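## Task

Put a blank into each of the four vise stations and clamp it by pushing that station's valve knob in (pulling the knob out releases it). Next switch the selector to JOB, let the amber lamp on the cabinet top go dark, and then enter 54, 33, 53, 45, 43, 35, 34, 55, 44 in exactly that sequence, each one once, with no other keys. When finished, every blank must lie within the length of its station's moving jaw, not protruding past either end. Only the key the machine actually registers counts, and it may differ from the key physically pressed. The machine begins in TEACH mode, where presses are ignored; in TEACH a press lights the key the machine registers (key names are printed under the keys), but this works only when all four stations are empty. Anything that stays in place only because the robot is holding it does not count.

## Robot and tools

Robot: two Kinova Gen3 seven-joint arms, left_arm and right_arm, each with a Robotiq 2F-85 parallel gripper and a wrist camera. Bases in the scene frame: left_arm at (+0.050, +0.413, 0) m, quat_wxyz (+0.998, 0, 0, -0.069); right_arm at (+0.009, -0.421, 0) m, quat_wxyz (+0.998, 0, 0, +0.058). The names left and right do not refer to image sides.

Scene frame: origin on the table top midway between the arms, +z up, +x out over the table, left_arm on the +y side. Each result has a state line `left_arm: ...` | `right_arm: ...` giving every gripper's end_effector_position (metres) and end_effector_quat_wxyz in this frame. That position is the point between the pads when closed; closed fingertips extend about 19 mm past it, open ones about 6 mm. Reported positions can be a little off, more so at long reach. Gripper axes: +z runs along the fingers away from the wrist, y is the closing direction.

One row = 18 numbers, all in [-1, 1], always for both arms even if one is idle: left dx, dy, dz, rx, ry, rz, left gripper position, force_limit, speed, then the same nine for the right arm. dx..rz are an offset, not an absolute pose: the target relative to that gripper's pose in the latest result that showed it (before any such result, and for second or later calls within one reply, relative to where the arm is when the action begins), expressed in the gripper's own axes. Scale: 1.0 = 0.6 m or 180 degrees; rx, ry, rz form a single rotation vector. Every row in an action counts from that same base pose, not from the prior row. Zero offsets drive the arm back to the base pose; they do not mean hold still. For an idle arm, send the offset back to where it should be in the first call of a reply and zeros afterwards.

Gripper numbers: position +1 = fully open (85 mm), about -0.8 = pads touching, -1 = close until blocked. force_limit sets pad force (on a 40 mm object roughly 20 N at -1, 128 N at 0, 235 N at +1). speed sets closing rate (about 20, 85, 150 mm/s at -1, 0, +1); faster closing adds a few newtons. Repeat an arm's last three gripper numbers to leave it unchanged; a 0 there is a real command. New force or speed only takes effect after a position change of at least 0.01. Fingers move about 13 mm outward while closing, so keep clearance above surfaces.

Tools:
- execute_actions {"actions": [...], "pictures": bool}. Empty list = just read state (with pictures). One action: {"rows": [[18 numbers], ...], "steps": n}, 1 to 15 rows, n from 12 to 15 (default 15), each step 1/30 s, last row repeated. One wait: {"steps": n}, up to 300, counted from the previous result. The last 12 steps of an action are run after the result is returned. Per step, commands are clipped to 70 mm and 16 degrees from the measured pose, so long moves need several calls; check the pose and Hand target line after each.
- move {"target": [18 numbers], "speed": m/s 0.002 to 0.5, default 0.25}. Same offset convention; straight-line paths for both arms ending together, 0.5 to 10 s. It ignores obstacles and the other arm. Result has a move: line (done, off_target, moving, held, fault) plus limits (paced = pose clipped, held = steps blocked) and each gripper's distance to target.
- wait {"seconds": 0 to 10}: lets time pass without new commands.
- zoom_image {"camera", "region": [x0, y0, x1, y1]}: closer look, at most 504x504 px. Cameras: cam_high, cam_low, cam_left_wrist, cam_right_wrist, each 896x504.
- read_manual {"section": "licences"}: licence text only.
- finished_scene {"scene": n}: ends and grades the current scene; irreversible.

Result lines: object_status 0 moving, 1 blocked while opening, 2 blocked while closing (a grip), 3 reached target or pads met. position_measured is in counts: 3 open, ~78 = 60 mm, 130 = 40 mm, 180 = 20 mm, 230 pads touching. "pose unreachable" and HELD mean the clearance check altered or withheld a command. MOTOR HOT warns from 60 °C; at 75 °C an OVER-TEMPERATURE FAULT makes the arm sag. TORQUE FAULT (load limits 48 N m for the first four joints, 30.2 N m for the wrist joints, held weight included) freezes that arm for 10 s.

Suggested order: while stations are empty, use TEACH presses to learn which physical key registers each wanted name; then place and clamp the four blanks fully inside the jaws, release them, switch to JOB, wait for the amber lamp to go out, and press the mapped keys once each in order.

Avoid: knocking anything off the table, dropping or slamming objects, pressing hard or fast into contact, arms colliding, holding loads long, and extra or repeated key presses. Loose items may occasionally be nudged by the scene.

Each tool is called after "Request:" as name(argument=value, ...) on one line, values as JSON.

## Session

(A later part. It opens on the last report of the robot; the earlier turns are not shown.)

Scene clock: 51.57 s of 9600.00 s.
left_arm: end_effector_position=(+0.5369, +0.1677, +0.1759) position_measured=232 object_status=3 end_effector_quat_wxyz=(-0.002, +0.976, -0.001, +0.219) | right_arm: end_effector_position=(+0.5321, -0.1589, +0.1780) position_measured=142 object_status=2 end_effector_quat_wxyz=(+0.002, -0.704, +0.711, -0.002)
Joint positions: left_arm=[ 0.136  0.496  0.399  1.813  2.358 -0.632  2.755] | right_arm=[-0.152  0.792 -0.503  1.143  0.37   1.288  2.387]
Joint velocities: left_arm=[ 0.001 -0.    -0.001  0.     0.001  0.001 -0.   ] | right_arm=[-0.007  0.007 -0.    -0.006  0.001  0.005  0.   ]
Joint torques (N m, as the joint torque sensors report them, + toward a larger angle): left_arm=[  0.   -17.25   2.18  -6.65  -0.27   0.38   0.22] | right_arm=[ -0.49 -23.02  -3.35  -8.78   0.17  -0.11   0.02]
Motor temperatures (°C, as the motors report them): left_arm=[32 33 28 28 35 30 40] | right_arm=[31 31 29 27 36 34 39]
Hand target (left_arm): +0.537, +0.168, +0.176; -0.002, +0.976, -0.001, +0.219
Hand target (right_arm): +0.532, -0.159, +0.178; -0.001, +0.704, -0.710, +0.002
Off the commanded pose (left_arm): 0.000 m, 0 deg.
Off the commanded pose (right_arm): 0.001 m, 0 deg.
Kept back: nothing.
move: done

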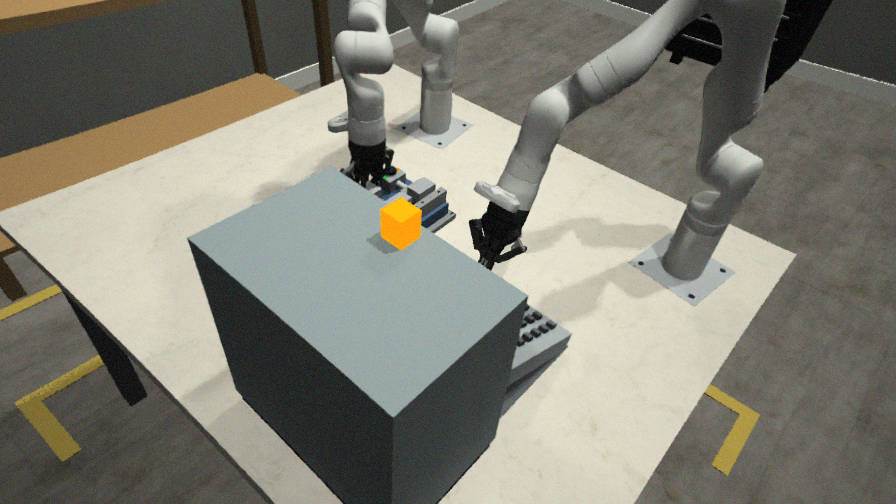

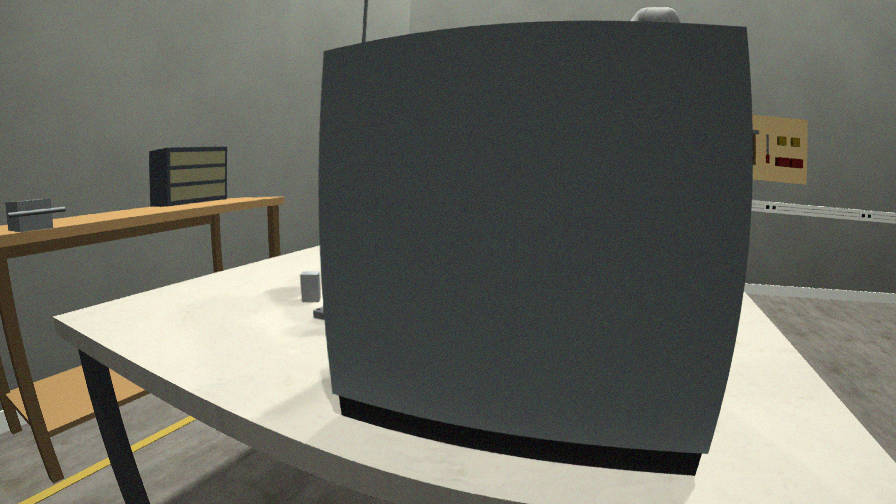

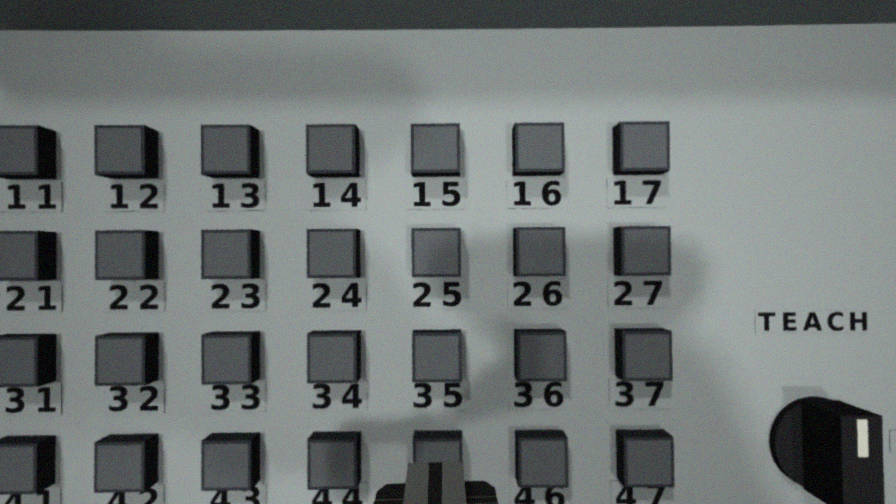

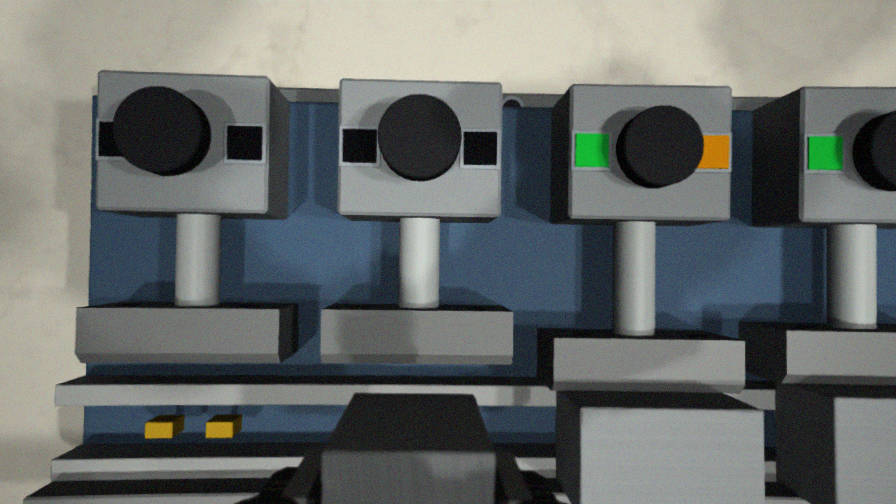

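Request:
move(target=[0,0,0,0,0,0,-1,0,0, -0.002,0,0.0947,0,0,0,-1,-0.3,-0.3], speed=0.07)

Request:
move(target=[0,0,0,0,0,0,-1,0,0, 0,0,0,0,0,0,0.2,0,0.3])

Request:
move(target=[0,0,0,0,0,0,-1,0,0, 0,0,-0.062,0,0,0,0.2,0,0.3], speed=0.12)

Request:
move(target=[0,0,0,0,0,0,-1,0,0, 0.17,0,0.021,0,0,0,-1,0,0.3], speed=0.15)

Request:
move(target=[0,0,0,0,0,0,-1,0,0, 0,0,0.047,0,0,0,-1,0,0.3], speed=0.04)

Scene clock: 53.60 s of 9600.00 s.
left_arm: end_effector_position=(+0.5369, +0.1677, +0.1759) position_measured=232 object_status=3 end_effector_quat_wxyz=(-0.002, +0.976, -0.001, +0.219) | right_arm: end_effector_position=(+0.5324, -0.1580, +0.1213) position_measured=142 object_status=2 end_effector_quat_wxyz=(+0.001, -0.703, +0.711, -0.003)
Joint positions: left_arm=[ 0.136  0.496  0.399  1.813  2.358 -0.632  2.755] | right_arm=[-0.153  0.851 -0.488  1.221  0.4    1.158  2.359]
Joint velocities: left_arm=[ 0.    -0.     0.    -0.    -0.     0.001 -0.001] | right_arm=[-0.001  0.002  0.     0.001  0.001 -0.004 -0.001]
Joint torques (N m, as the joint torque sensors report them, + toward a larger angle): left_arm=[  0.13 -17.33   2.2   -6.71  -0.25   0.3    0.21] | right_arm=[ -0.37 -23.07  -3.67  -7.94   0.08  -0.52   0.02]
Motor temperatures (°C, as the motors report them): left_arm=[32 33 28 28 35 30 40] | right_arm=[31 31 29 27 36 34 39]
Hand target (left_arm): +0.537, +0.168, +0.176; -0.002, +0.976, -0.001, +0.219
Hand target (right_arm): +0.533, -0.158, +0.121; -0.002, +0.703, -0.711, +0.003
Off the commanded pose (left_arm): 0.000 m, 0 deg.
Off the commanded pose (right_arm): 0.000 m, 0 deg.
Kept back: nothing.
move: done

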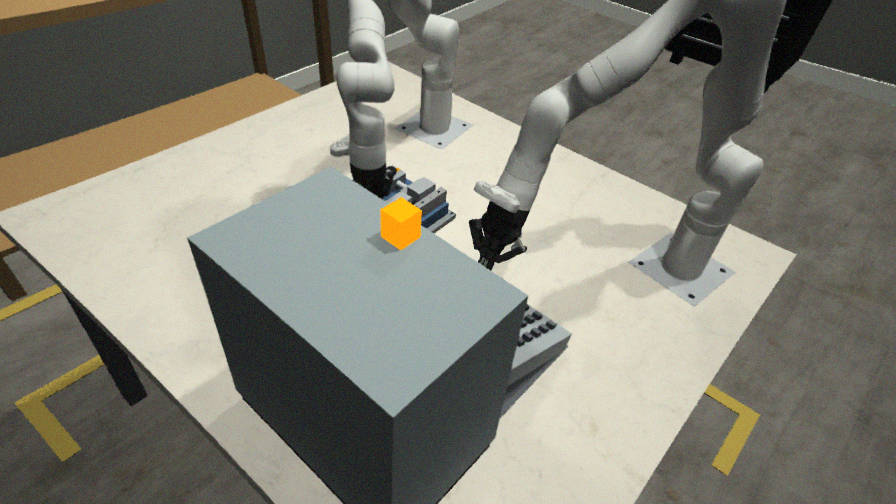

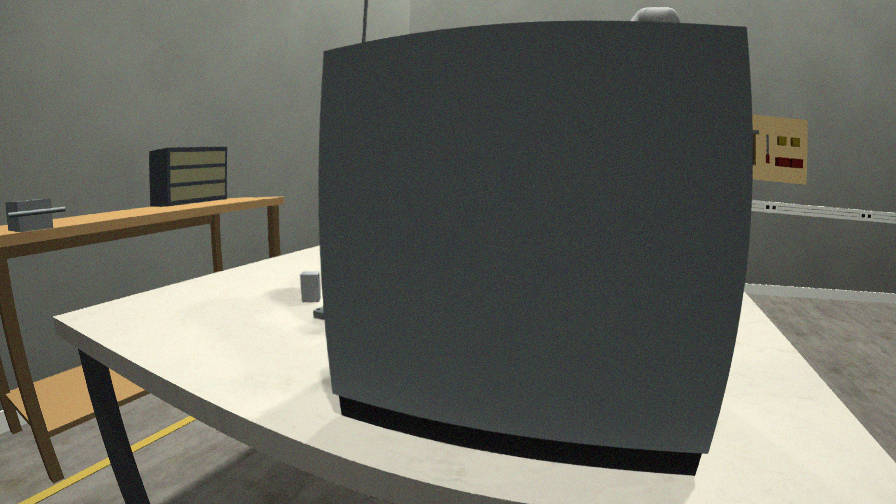

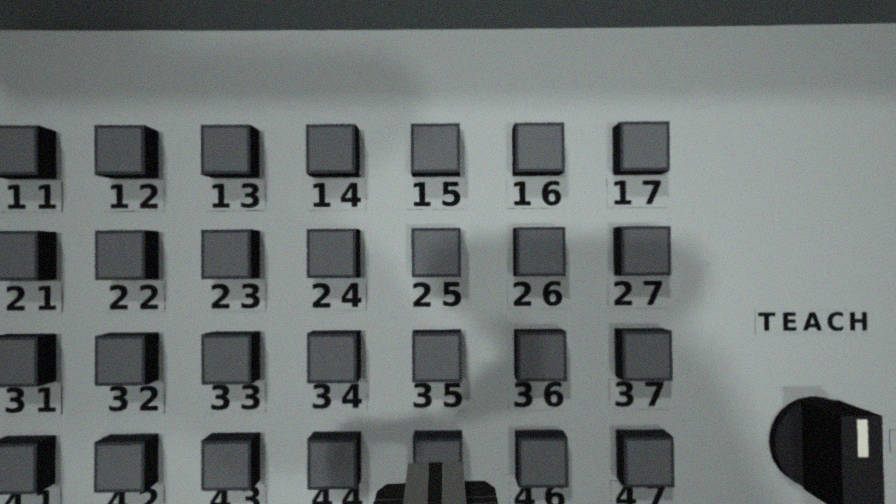

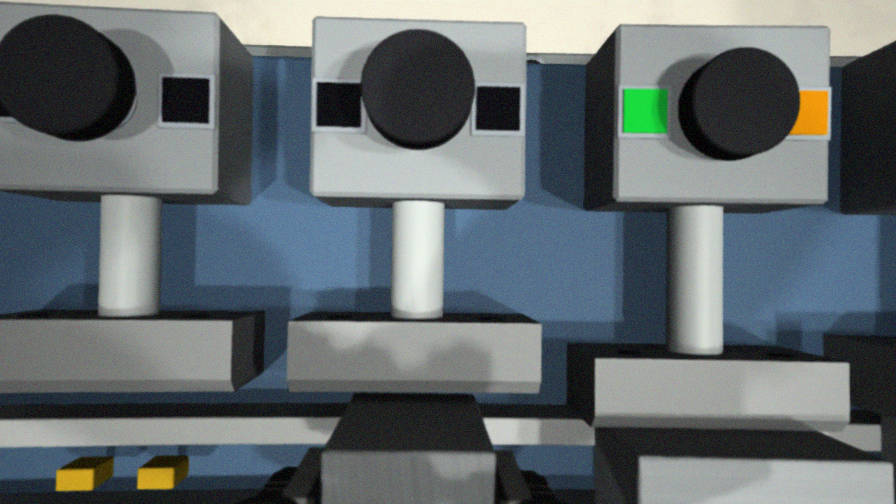

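Scene clock: 54.10 s of 9600.00 s.
left_arm: end_effector_position=(+0.5369, +0.1677, +0.1759) position_measured=232 object_status=3 end_effector_quat_wxyz=(-0.002, +0.976, -0.001, +0.219) | right_arm: end_effector_position=(+0.5325, -0.1580, +0.1213) position_measured=104 object_status=0 end_effector_quat_wxyz=(+0.002, -0.703, +0.711, -0.003)
Joint positions: left_arm=[ 0.136  0.496  0.399  1.813  2.358 -0.632  2.755] | right_arm=[-0.153  0.851 -0.488  1.221  0.4    1.158  2.359]
Joint velocities: left_arm=[-0.     0.    -0.001  0.001  0.001 -0.002  0.001] | right_arm=[-0.003 -0.    -0.     0.001 -0.    -0.    -0.   ]
Joint torques (N m, as the joint torque sensors report them, + toward a larger angle): left_arm=[  0.02 -17.28   2.27  -6.58  -0.32   0.34   0.21] | right_arm=[ -0.17 -22.23  -3.28  -7.15   0.15  -0.17   0.08]
Motor temperatures (°C, as the motors report them): left_arm=[32 33 28 28 35 30 40] | right_arm=[31 31 29 27 36 34 39]
Hand target (left_arm): +0.537, +0.168, +0.176; -0.002, +0.976, -0.001, +0.219
Hand target (right_arm): +0.532, -0.158, +0.121; -0.001, +0.703, -0.711, +0.003
Off the commanded pose (left_arm): 0.000 m, 0 deg.
Off the commanded pose (right_arm): 0.000 m, 0 deg.
Kept back: nothing.
move: done

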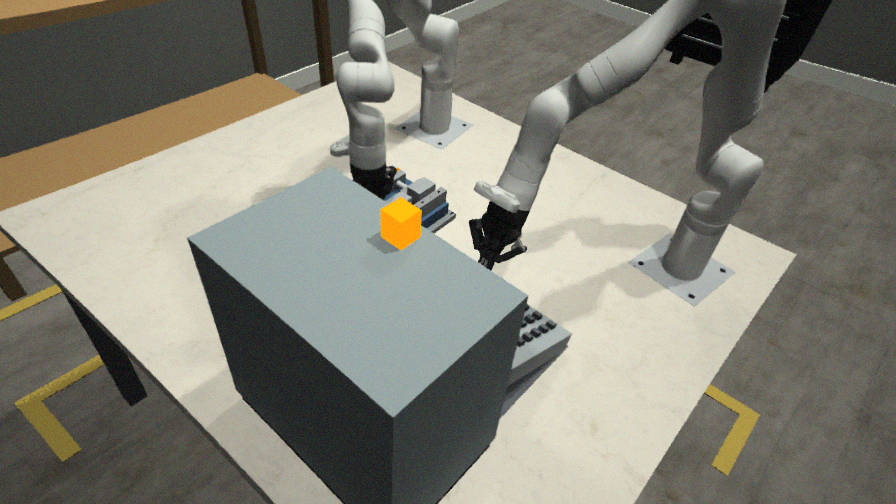

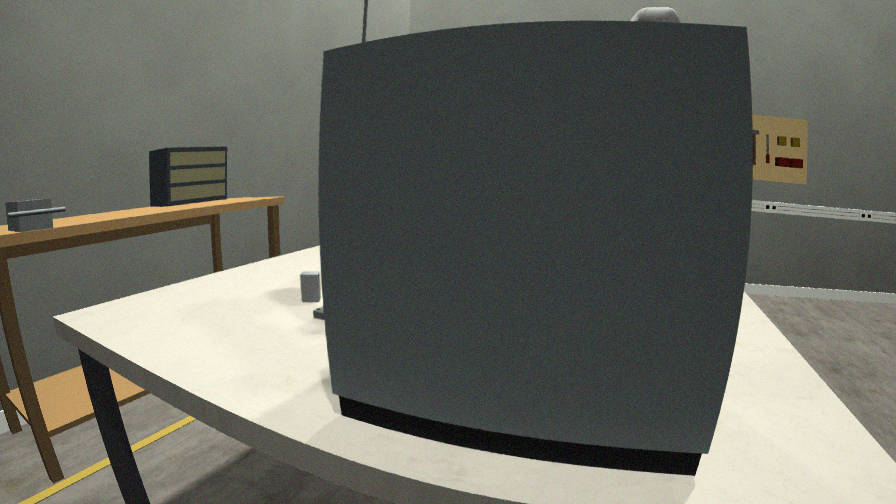

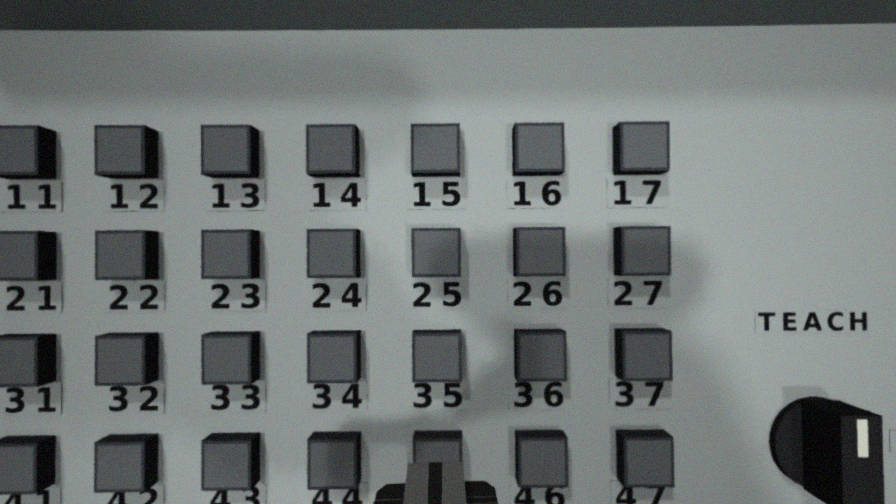

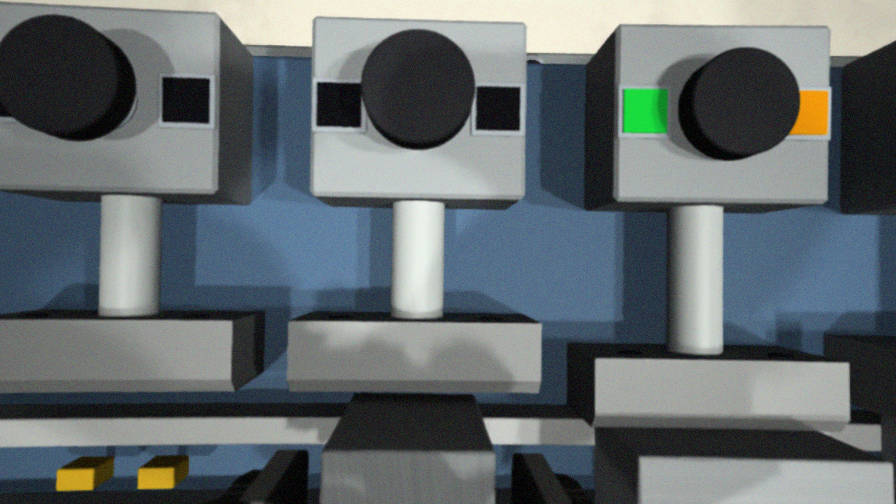

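Scene clock: 54.93 s of 9600.00 s.
left_arm: end_effector_position=(+0.5369, +0.1677, +0.1759) position_measured=232 object_status=3 end_effector_quat_wxyz=(-0.002, +0.976, -0.001, +0.219) | right_arm: end_effector_position=(+0.5321, -0.1579, +0.1584) position_measured=104 object_status=3 end_effector_quat_wxyz=(+0.002, -0.704, +0.711, -0.002)
Joint positions: left_arm=[ 0.136  0.496  0.399  1.813  2.358 -0.632  2.755] | right_arm=[-0.153  0.811 -0.499  1.172  0.38   1.243  2.377]
Joint velocities: left_arm=[ 0.     0.    -0.    -0.    -0.001  0.001 -0.001] | right_arm=[ 0.    -0.002 -0.001 -0.002 -0.     0.004  0.001]
Joint torques (N m, as the joint torque sensors report them, + toward a larger angle): left_arm=[ -0.01 -17.36   2.17  -6.63  -0.35   0.3    0.18] | right_arm=[ -0.2  -22.22  -3.07  -7.61   0.19  -0.36   0.08]
Motor temperatures (°C, as the motors report them): left_arm=[32 33 28 28 35 30 40] | right_arm=[31 31 29 27 36 34 39]
Hand target (left_arm): +0.537, +0.168, +0.176; -0.002, +0.976, -0.001, +0.219
Hand target (right_arm): +0.532, -0.158, +0.159; -0.002, +0.704, -0.711, +0.002
Off the commanded pose (left_arm): 0.000 m, 0 deg.
Off the commanded pose (right_arm): 0.000 m, 0 deg.
Kept back: nothing.
move: done

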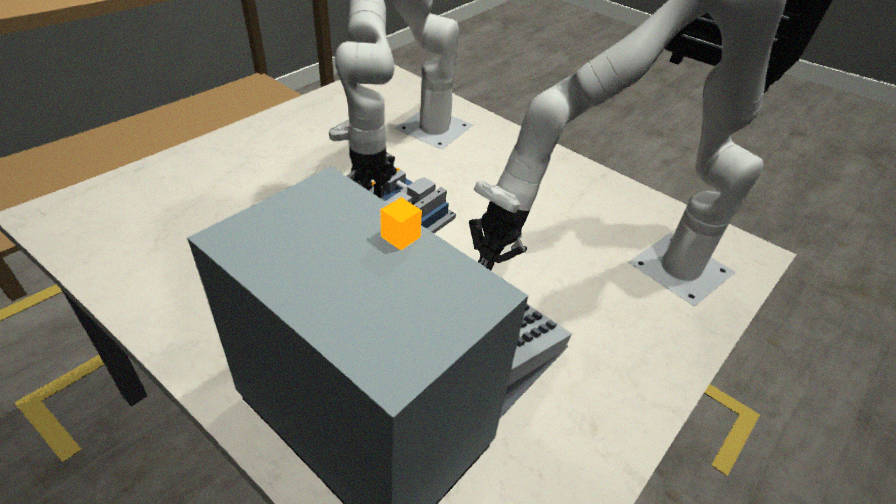

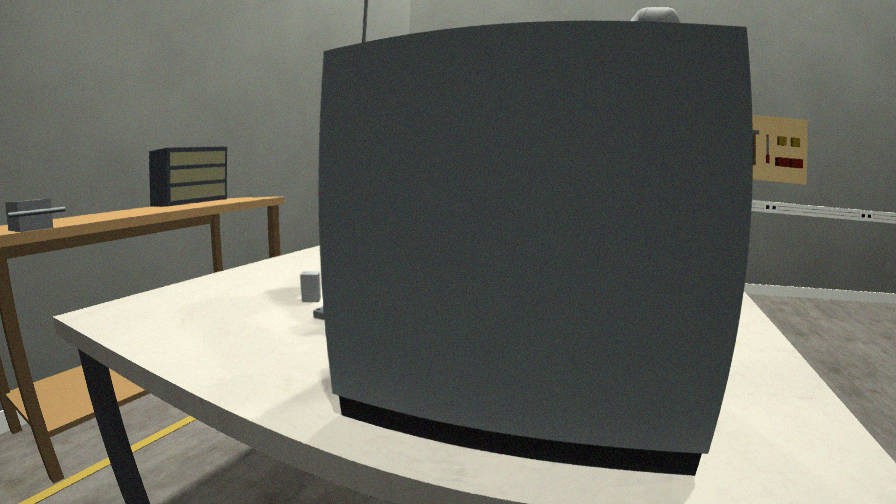

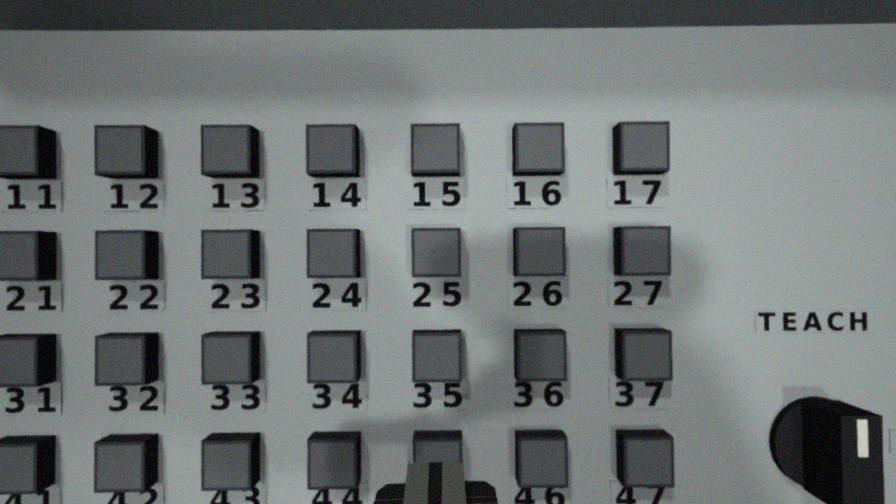

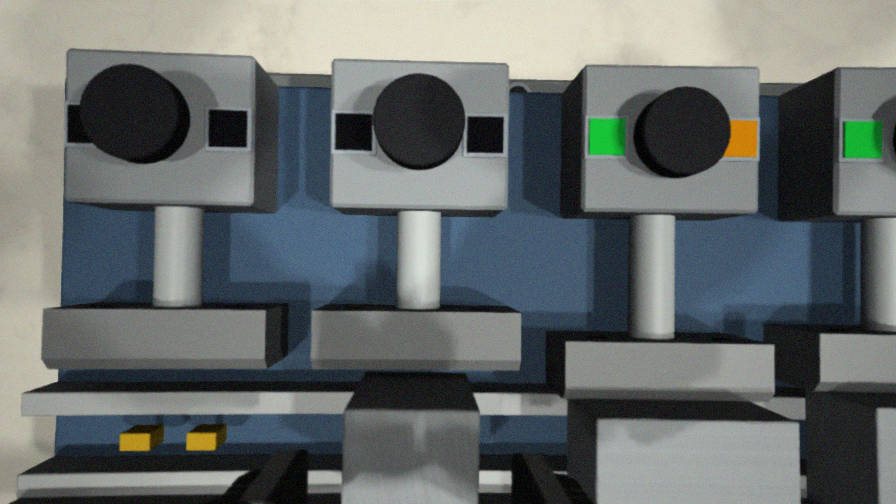

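Scene clock: 56.10 s of 9600.00 s.
left_arm: end_effector_position=(+0.5369, +0.1677, +0.1759) position_measured=232 object_status=3 end_effector_quat_wxyz=(-0.002, +0.976, -0.001, +0.219) | right_arm: end_effector_position=(+0.5317, -0.2596, +0.1461) position_measured=232 object_status=3 end_effector_quat_wxyz=(+0.002, -0.704, +0.711, -0.003)
Joint positions: left_arm=[ 0.136  0.496  0.399  1.813  2.358 -0.632  2.755] | right_arm=[ 0.048  0.741 -0.506  1.362  0.375  1.128  2.509]
Joint velocities: left_arm=[ 0.001 -0.    -0.001  0.     0.     0.001 -0.   ] | right_arm=[ 0.006 -0.002 -0.     0.002 -0.001 -0.002  0.002]
Joint torques (N m, as the joint torque sensors report them, + toward a larger angle): left_arm=[  0.05 -17.3    2.24  -6.73  -0.34   0.28   0.15] | right_arm=[  0.02 -20.37  -3.41  -7.32   0.09  -0.11   0.04]
Motor temperatures (°C, as the motors report them): left_arm=[32 33 28 28 35 30 40] | right_arm=[31 31 29 27 36 34 39]
Hand target (left_arm): +0.537, +0.168, +0.176; -0.002, +0.976, -0.001, +0.219
Hand target (right_arm): +0.532, -0.260, +0.146; -0.002, +0.703, -0.711, +0.003
Off the commanded pose (left_arm): 0.000 m, 0 deg.
Off the commanded pose (right_arm): 0.001 m, 0 deg.
Kept back: nothing.
move: done

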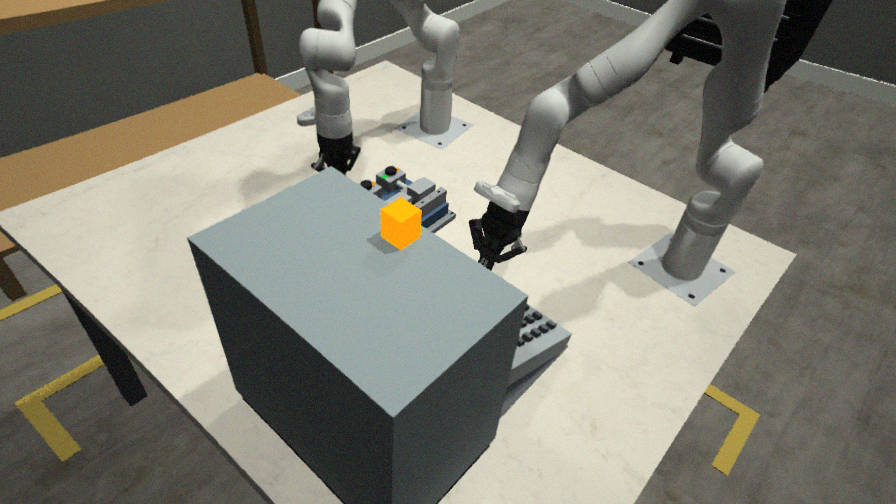

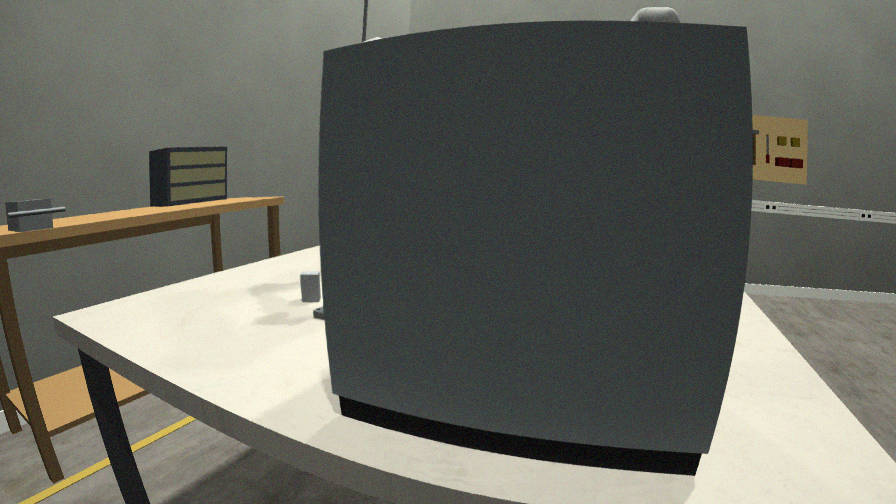

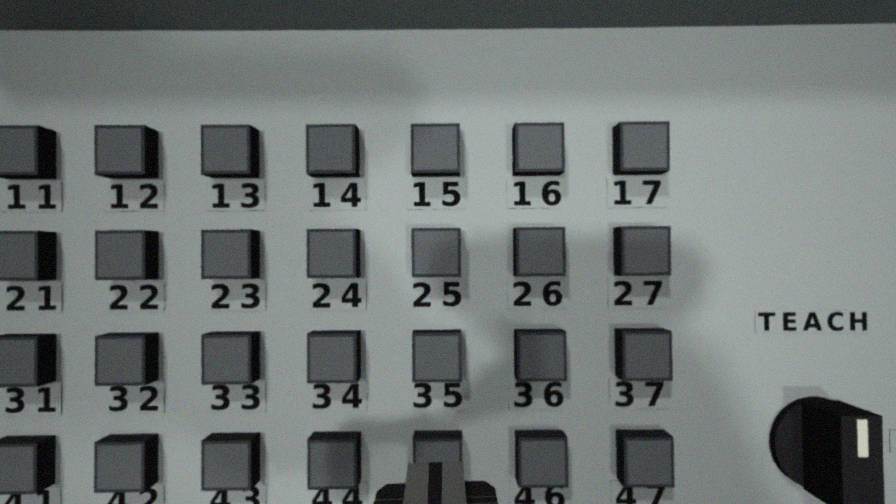

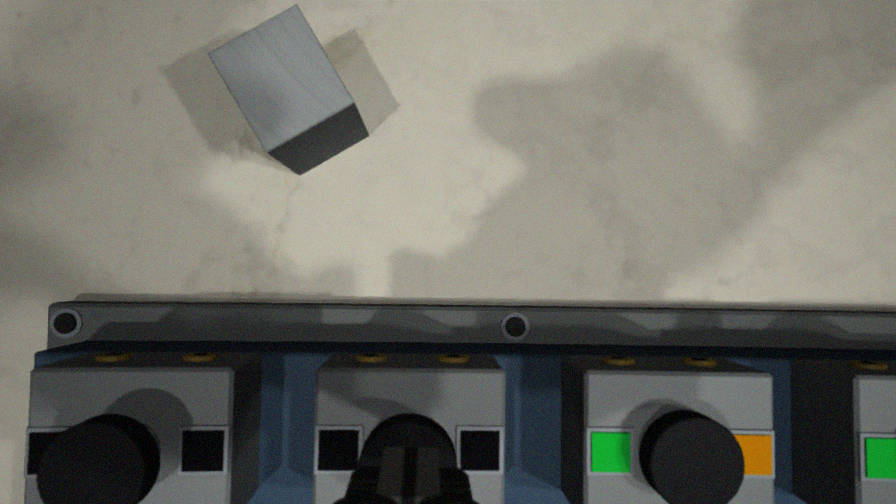

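Scene clock: 57.10 s of 9600.00 s.
left_arm: end_effector_position=(+0.5369, +0.1677, +0.1759) position_measured=232 object_status=3 end_effector_quat_wxyz=(-0.002, +0.976, -0.001, +0.219) | right_arm: end_effector_position=(+0.5319, -0.2597, +0.1202) position_measured=232 object_status=3 end_effector_quat_wxyz=(+0.002, -0.704, +0.711, -0.003)
Joint positions: left_arm=[ 0.136  0.496  0.399  1.813  2.358 -0.632  2.755] | right_arm=[ 0.044  0.772 -0.495  1.396  0.394  1.066  2.493]
Joint velocities: left_arm=[-0.     0.    -0.    -0.     0.001 -0.002  0.   ] | right_arm=[ 0.001  0.003  0.001  0.003  0.002 -0.004 -0.001]
Joint torques (N m, as the joint torque sensors report them, + toward a larger angle): left_arm=[  0.07 -17.25   2.15  -6.57  -0.25   0.33   0.19] | right_arm=[ -0.36 -17.82  -2.82  -6.82   0.18  -1.21   0.08]
Motor temperatures (°C, as the motors report them): left_arm=[32 33 28 28 35 30 40] | right_arm=[31 31 29 27 36 34 39]
Hand target (left_arm): +0.537, +0.168, +0.176; -0.002, +0.976, -0.001, +0.219
Hand target (right_arm): +0.532, -0.260, +0.118; -0.002, +0.704, -0.711, +0.003
Off the commanded pose (left_arm): 0.000 m, 0 deg.
Off the commanded pose (right_arm): 0.002 m, 0 deg.
Kept back: nothing.
move: done

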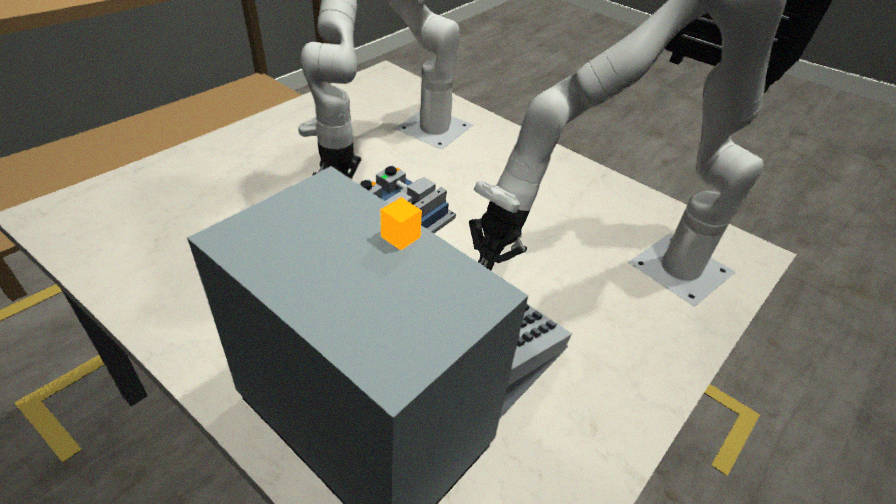

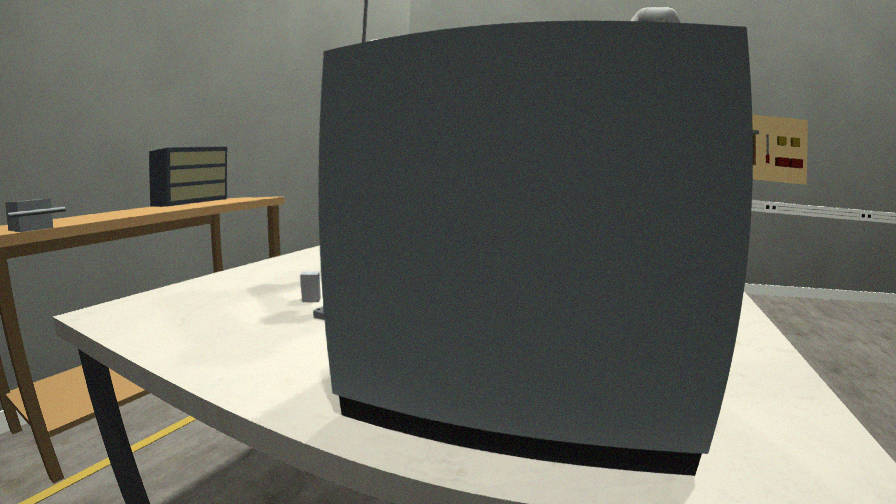

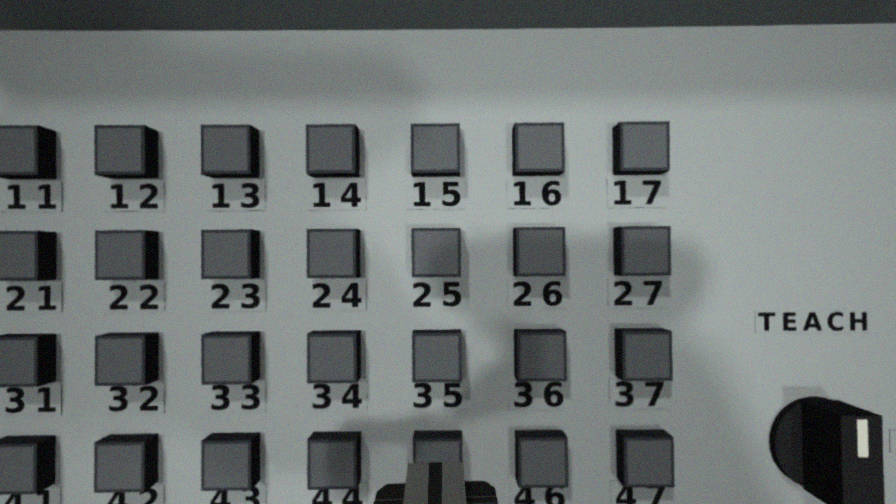

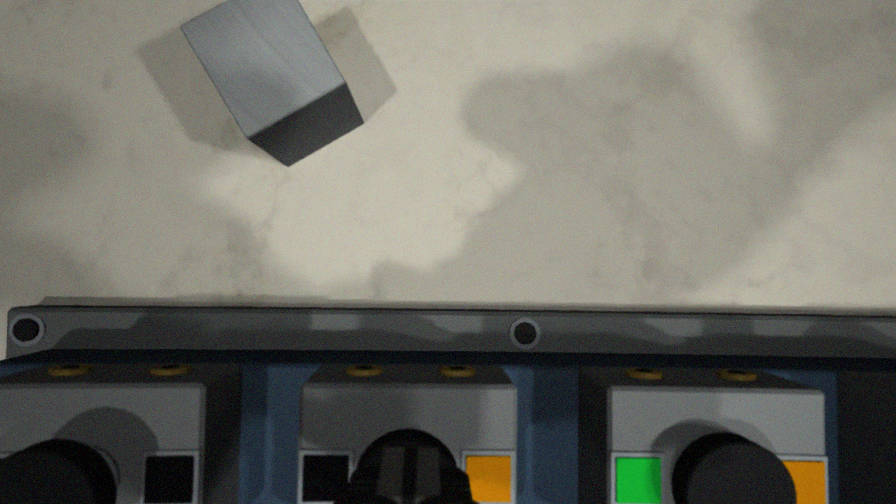

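Request:
execute_actions(actions=[])

Scene clock: 58.33 s of 9600.00 s.
left_arm: end_effector_position=(+0.5369, +0.1677, +0.1759) position_measured=232 object_status=3 end_effector_quat_wxyz=(-0.002, +0.976, -0.001, +0.219) | right_arm: end_effector_position=(+0.5319, -0.2597, +0.1200) position_measured=232 object_status=3 end_effector_quat_wxyz=(+0.002, -0.704, +0.711, -0.003)
Joint positions: left_arm=[ 0.136  0.496  0.399  1.813  2.358 -0.632  2.755] | right_arm=[ 0.044  0.772 -0.495  1.396  0.394  1.065  2.493]
Joint velocities: left_arm=[ 0.001  0.001 -0.    -0.     0.     0.001 -0.   ] | right_arm=[-0.     0.     0.    -0.001 -0.    -0.    -0.001]
Joint torques (N m, as the joint torque sensors report them, + toward a larger angle): left_arm=[  0.06 -17.39   2.19  -6.72  -0.3    0.24   0.19] | right_arm=[ -0.44 -17.85  -2.84  -6.88   0.4   -1.21  -0.08]
Motor temperatures (°C, as the motors report them): left_arm=[32 33 28 28 35 30 40] | right_arm=[31 31 29 27 36 34 39]
Hand target (left_arm): +0.537, +0.168, +0.176; -0.002, +0.976, -0.001, +0.219
Hand target (right_arm): +0.532, -0.260, +0.118; -0.002, +0.704, -0.711, +0.003
Off the commanded pose (left_arm): 0.000 m, 0 deg.
Off the commanded pose (right_arm): 0.002 m, 0 deg.
Kept back: nothing.
Steps of this call (steps 1 to 37: nothing new was sent). Readings (end_effector_position | what the end effector reports):
1: left_arm (+0.5369, +0.1677, +0.1759) | right_arm (+0.5319, -0.2597, +0.1202) | left_arm position_measured=232 object_status=3 | right_arm position_measured=232 object_status=3
2: left_arm (+0.5369, +0.1677, +0.1759) | right_arm (+0.5319, -0.2597, +0.1201) | left_arm position_measured=232 object_status=3 | right_arm position_measured=232 object_status=3
4: left_arm (+0.5369, +0.1677, +0.1759) | right_arm (+0.5319, -0.2597, +0.1201) | left_arm position_measured=232 object_status=3 | right_arm position_measured=232 object_status=3
8: left_arm (+0.5369, +0.1677, +0.1759) | right_arm (+0.5319, -0.2597, +0.1201) | left_arm position_measured=232 object_status=3 | right_arm position_measured=232 object_status=3
37: the state above

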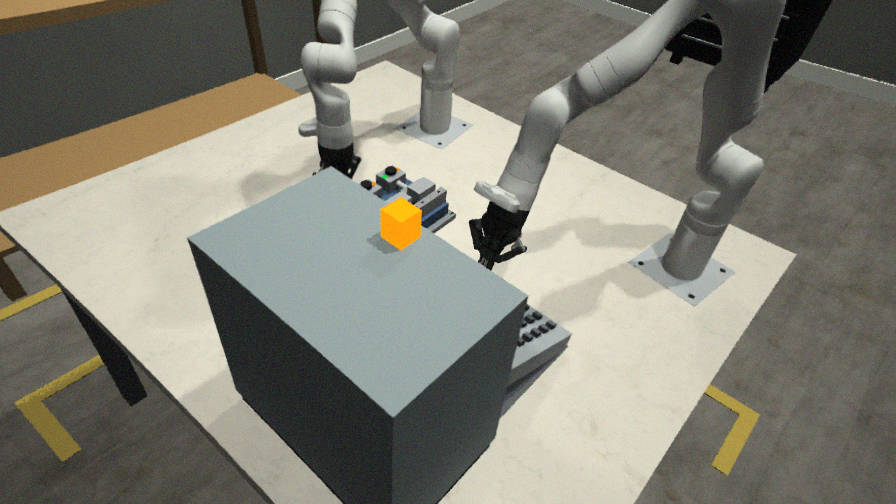

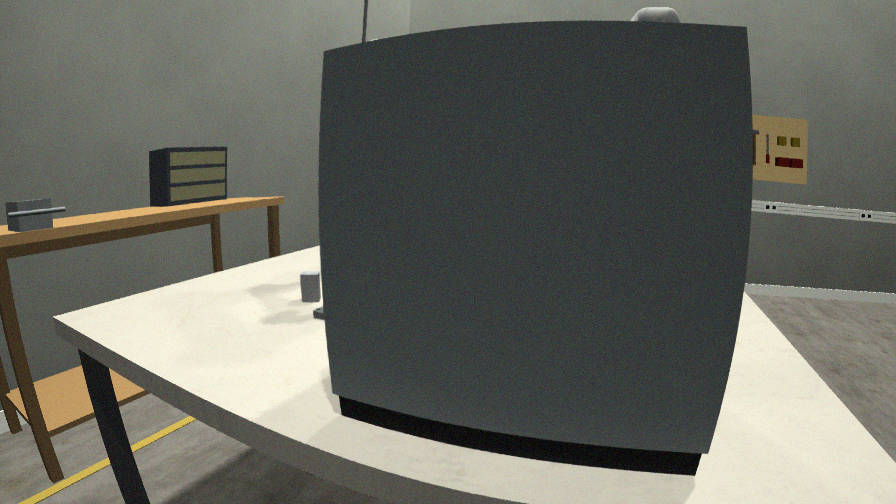

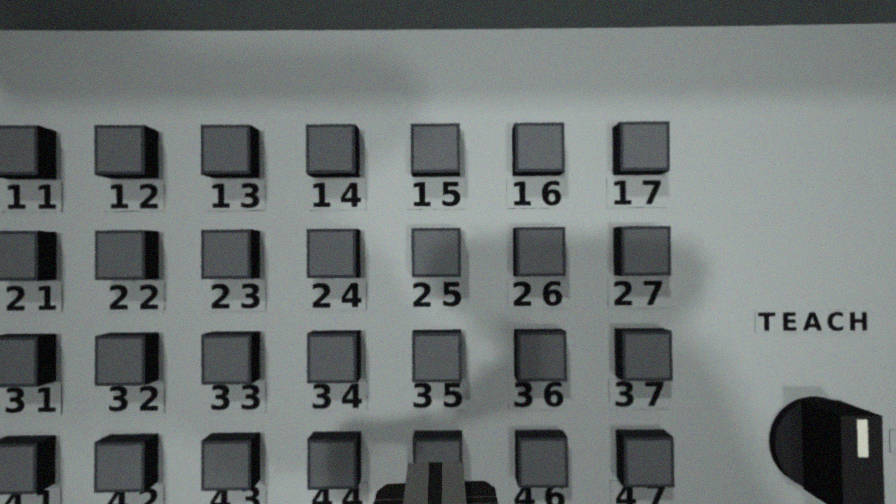

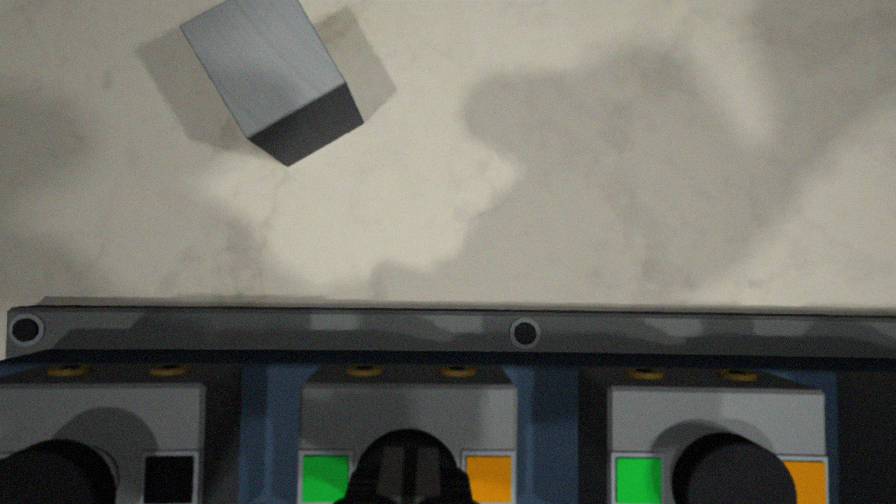

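Request:
move(target=[0,0.21,0,0,0,0,-0.1,0,0,0.206,-0.083,-0.035,0,0,-0.165,0.25,0,-0.3], speed=0.18)

Scene clock: 61.27 s of 9600.00 s.
left_arm: end_effector_position=(+0.5377, +0.0420, +0.1757) position_measured=141 object_status=3 end_effector_quat_wxyz=(-0.002, +0.976, -0.001, +0.220) | right_arm: end_effector_position=(+0.5809, -0.3833, +0.1422) position_measured=98 object_status=3 end_effector_quat_wxyz=(-0.001, +0.862, -0.507, +0.004)
Joint positions: left_arm=[ 0.384  0.66   0.403  1.515  2.35  -0.843  2.873] | right_arm=[ 0.317  0.823 -0.619  1.256  0.478  1.199  3.217]
Joint velocities: left_arm=[ 0.006  0.007  0.001 -0.005 -0.    -0.003  0.   ] | right_arm=[ 0.005  0.004 -0.    -0.004 -0.001  0.003  0.008]
Joint torques (N m, as the joint torque sensors report them, + toward a larger angle): left_arm=[  0.45 -20.71   2.66  -6.8   -0.59   0.29   0.22] | right_arm=[ -0.5  -21.43  -4.13  -7.59   0.12  -0.33   0.06]
Motor temperatures (°C, as the motors report them): left_arm=[32 33 28 28 35 30 40] | right_arm=[31 31 29 27 36 34 39]
Hand target (left_arm): +0.538, +0.042, +0.175; -0.002, +0.976, -0.001, +0.219
Hand target (right_arm): +0.581, -0.384, +0.142; -0.001, +0.862, -0.506, +0.004
Off the commanded pose (left_arm): 0.001 m, 0 deg.
Off the commanded pose (right_arm): 0.001 m, 0 deg.
Kept back: nothing.
move: done

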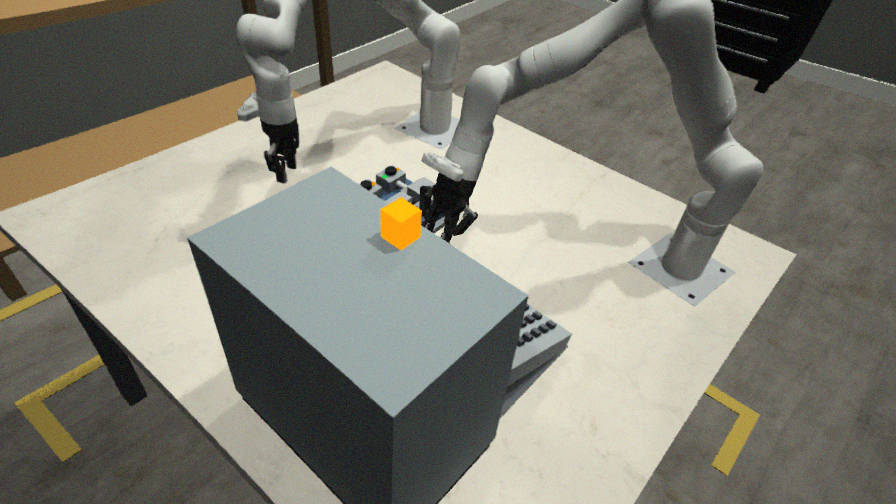

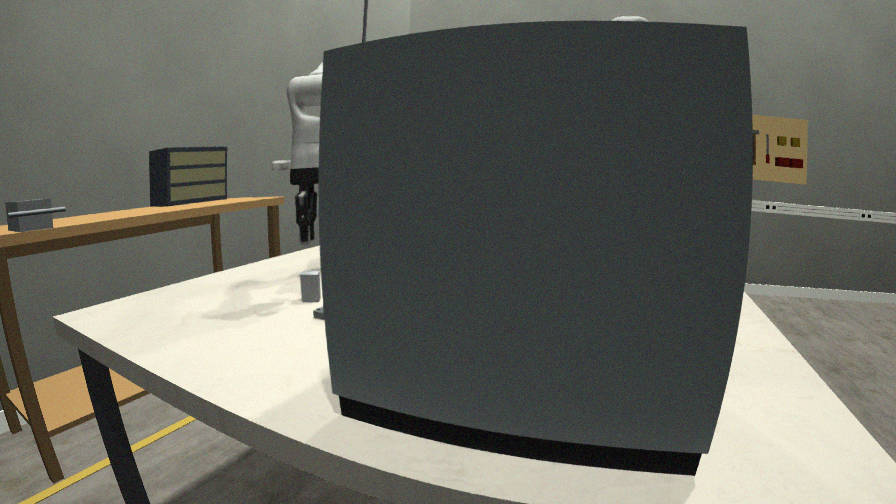

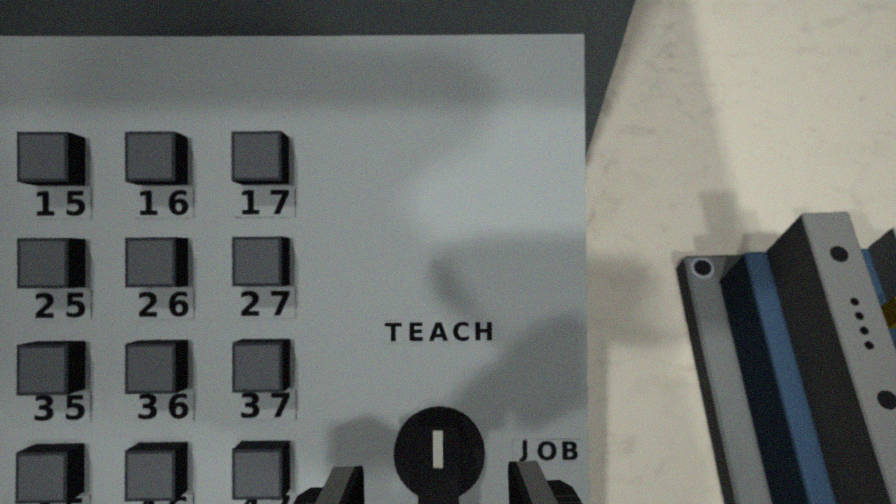

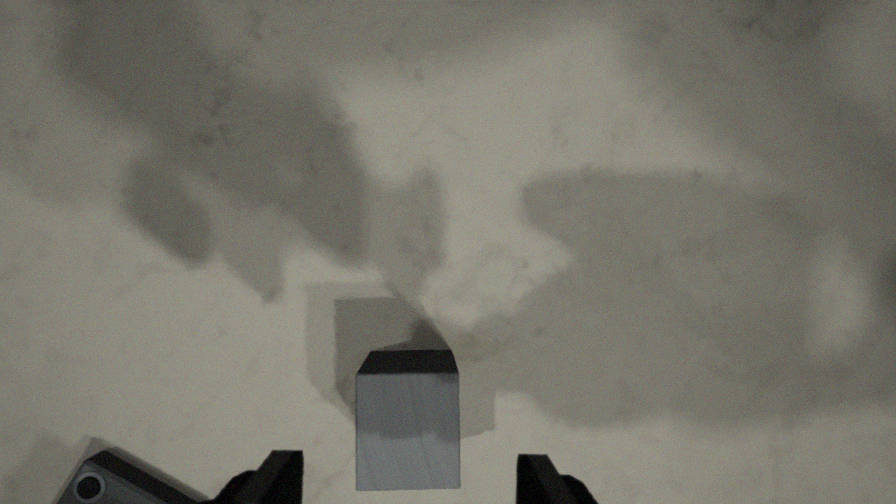

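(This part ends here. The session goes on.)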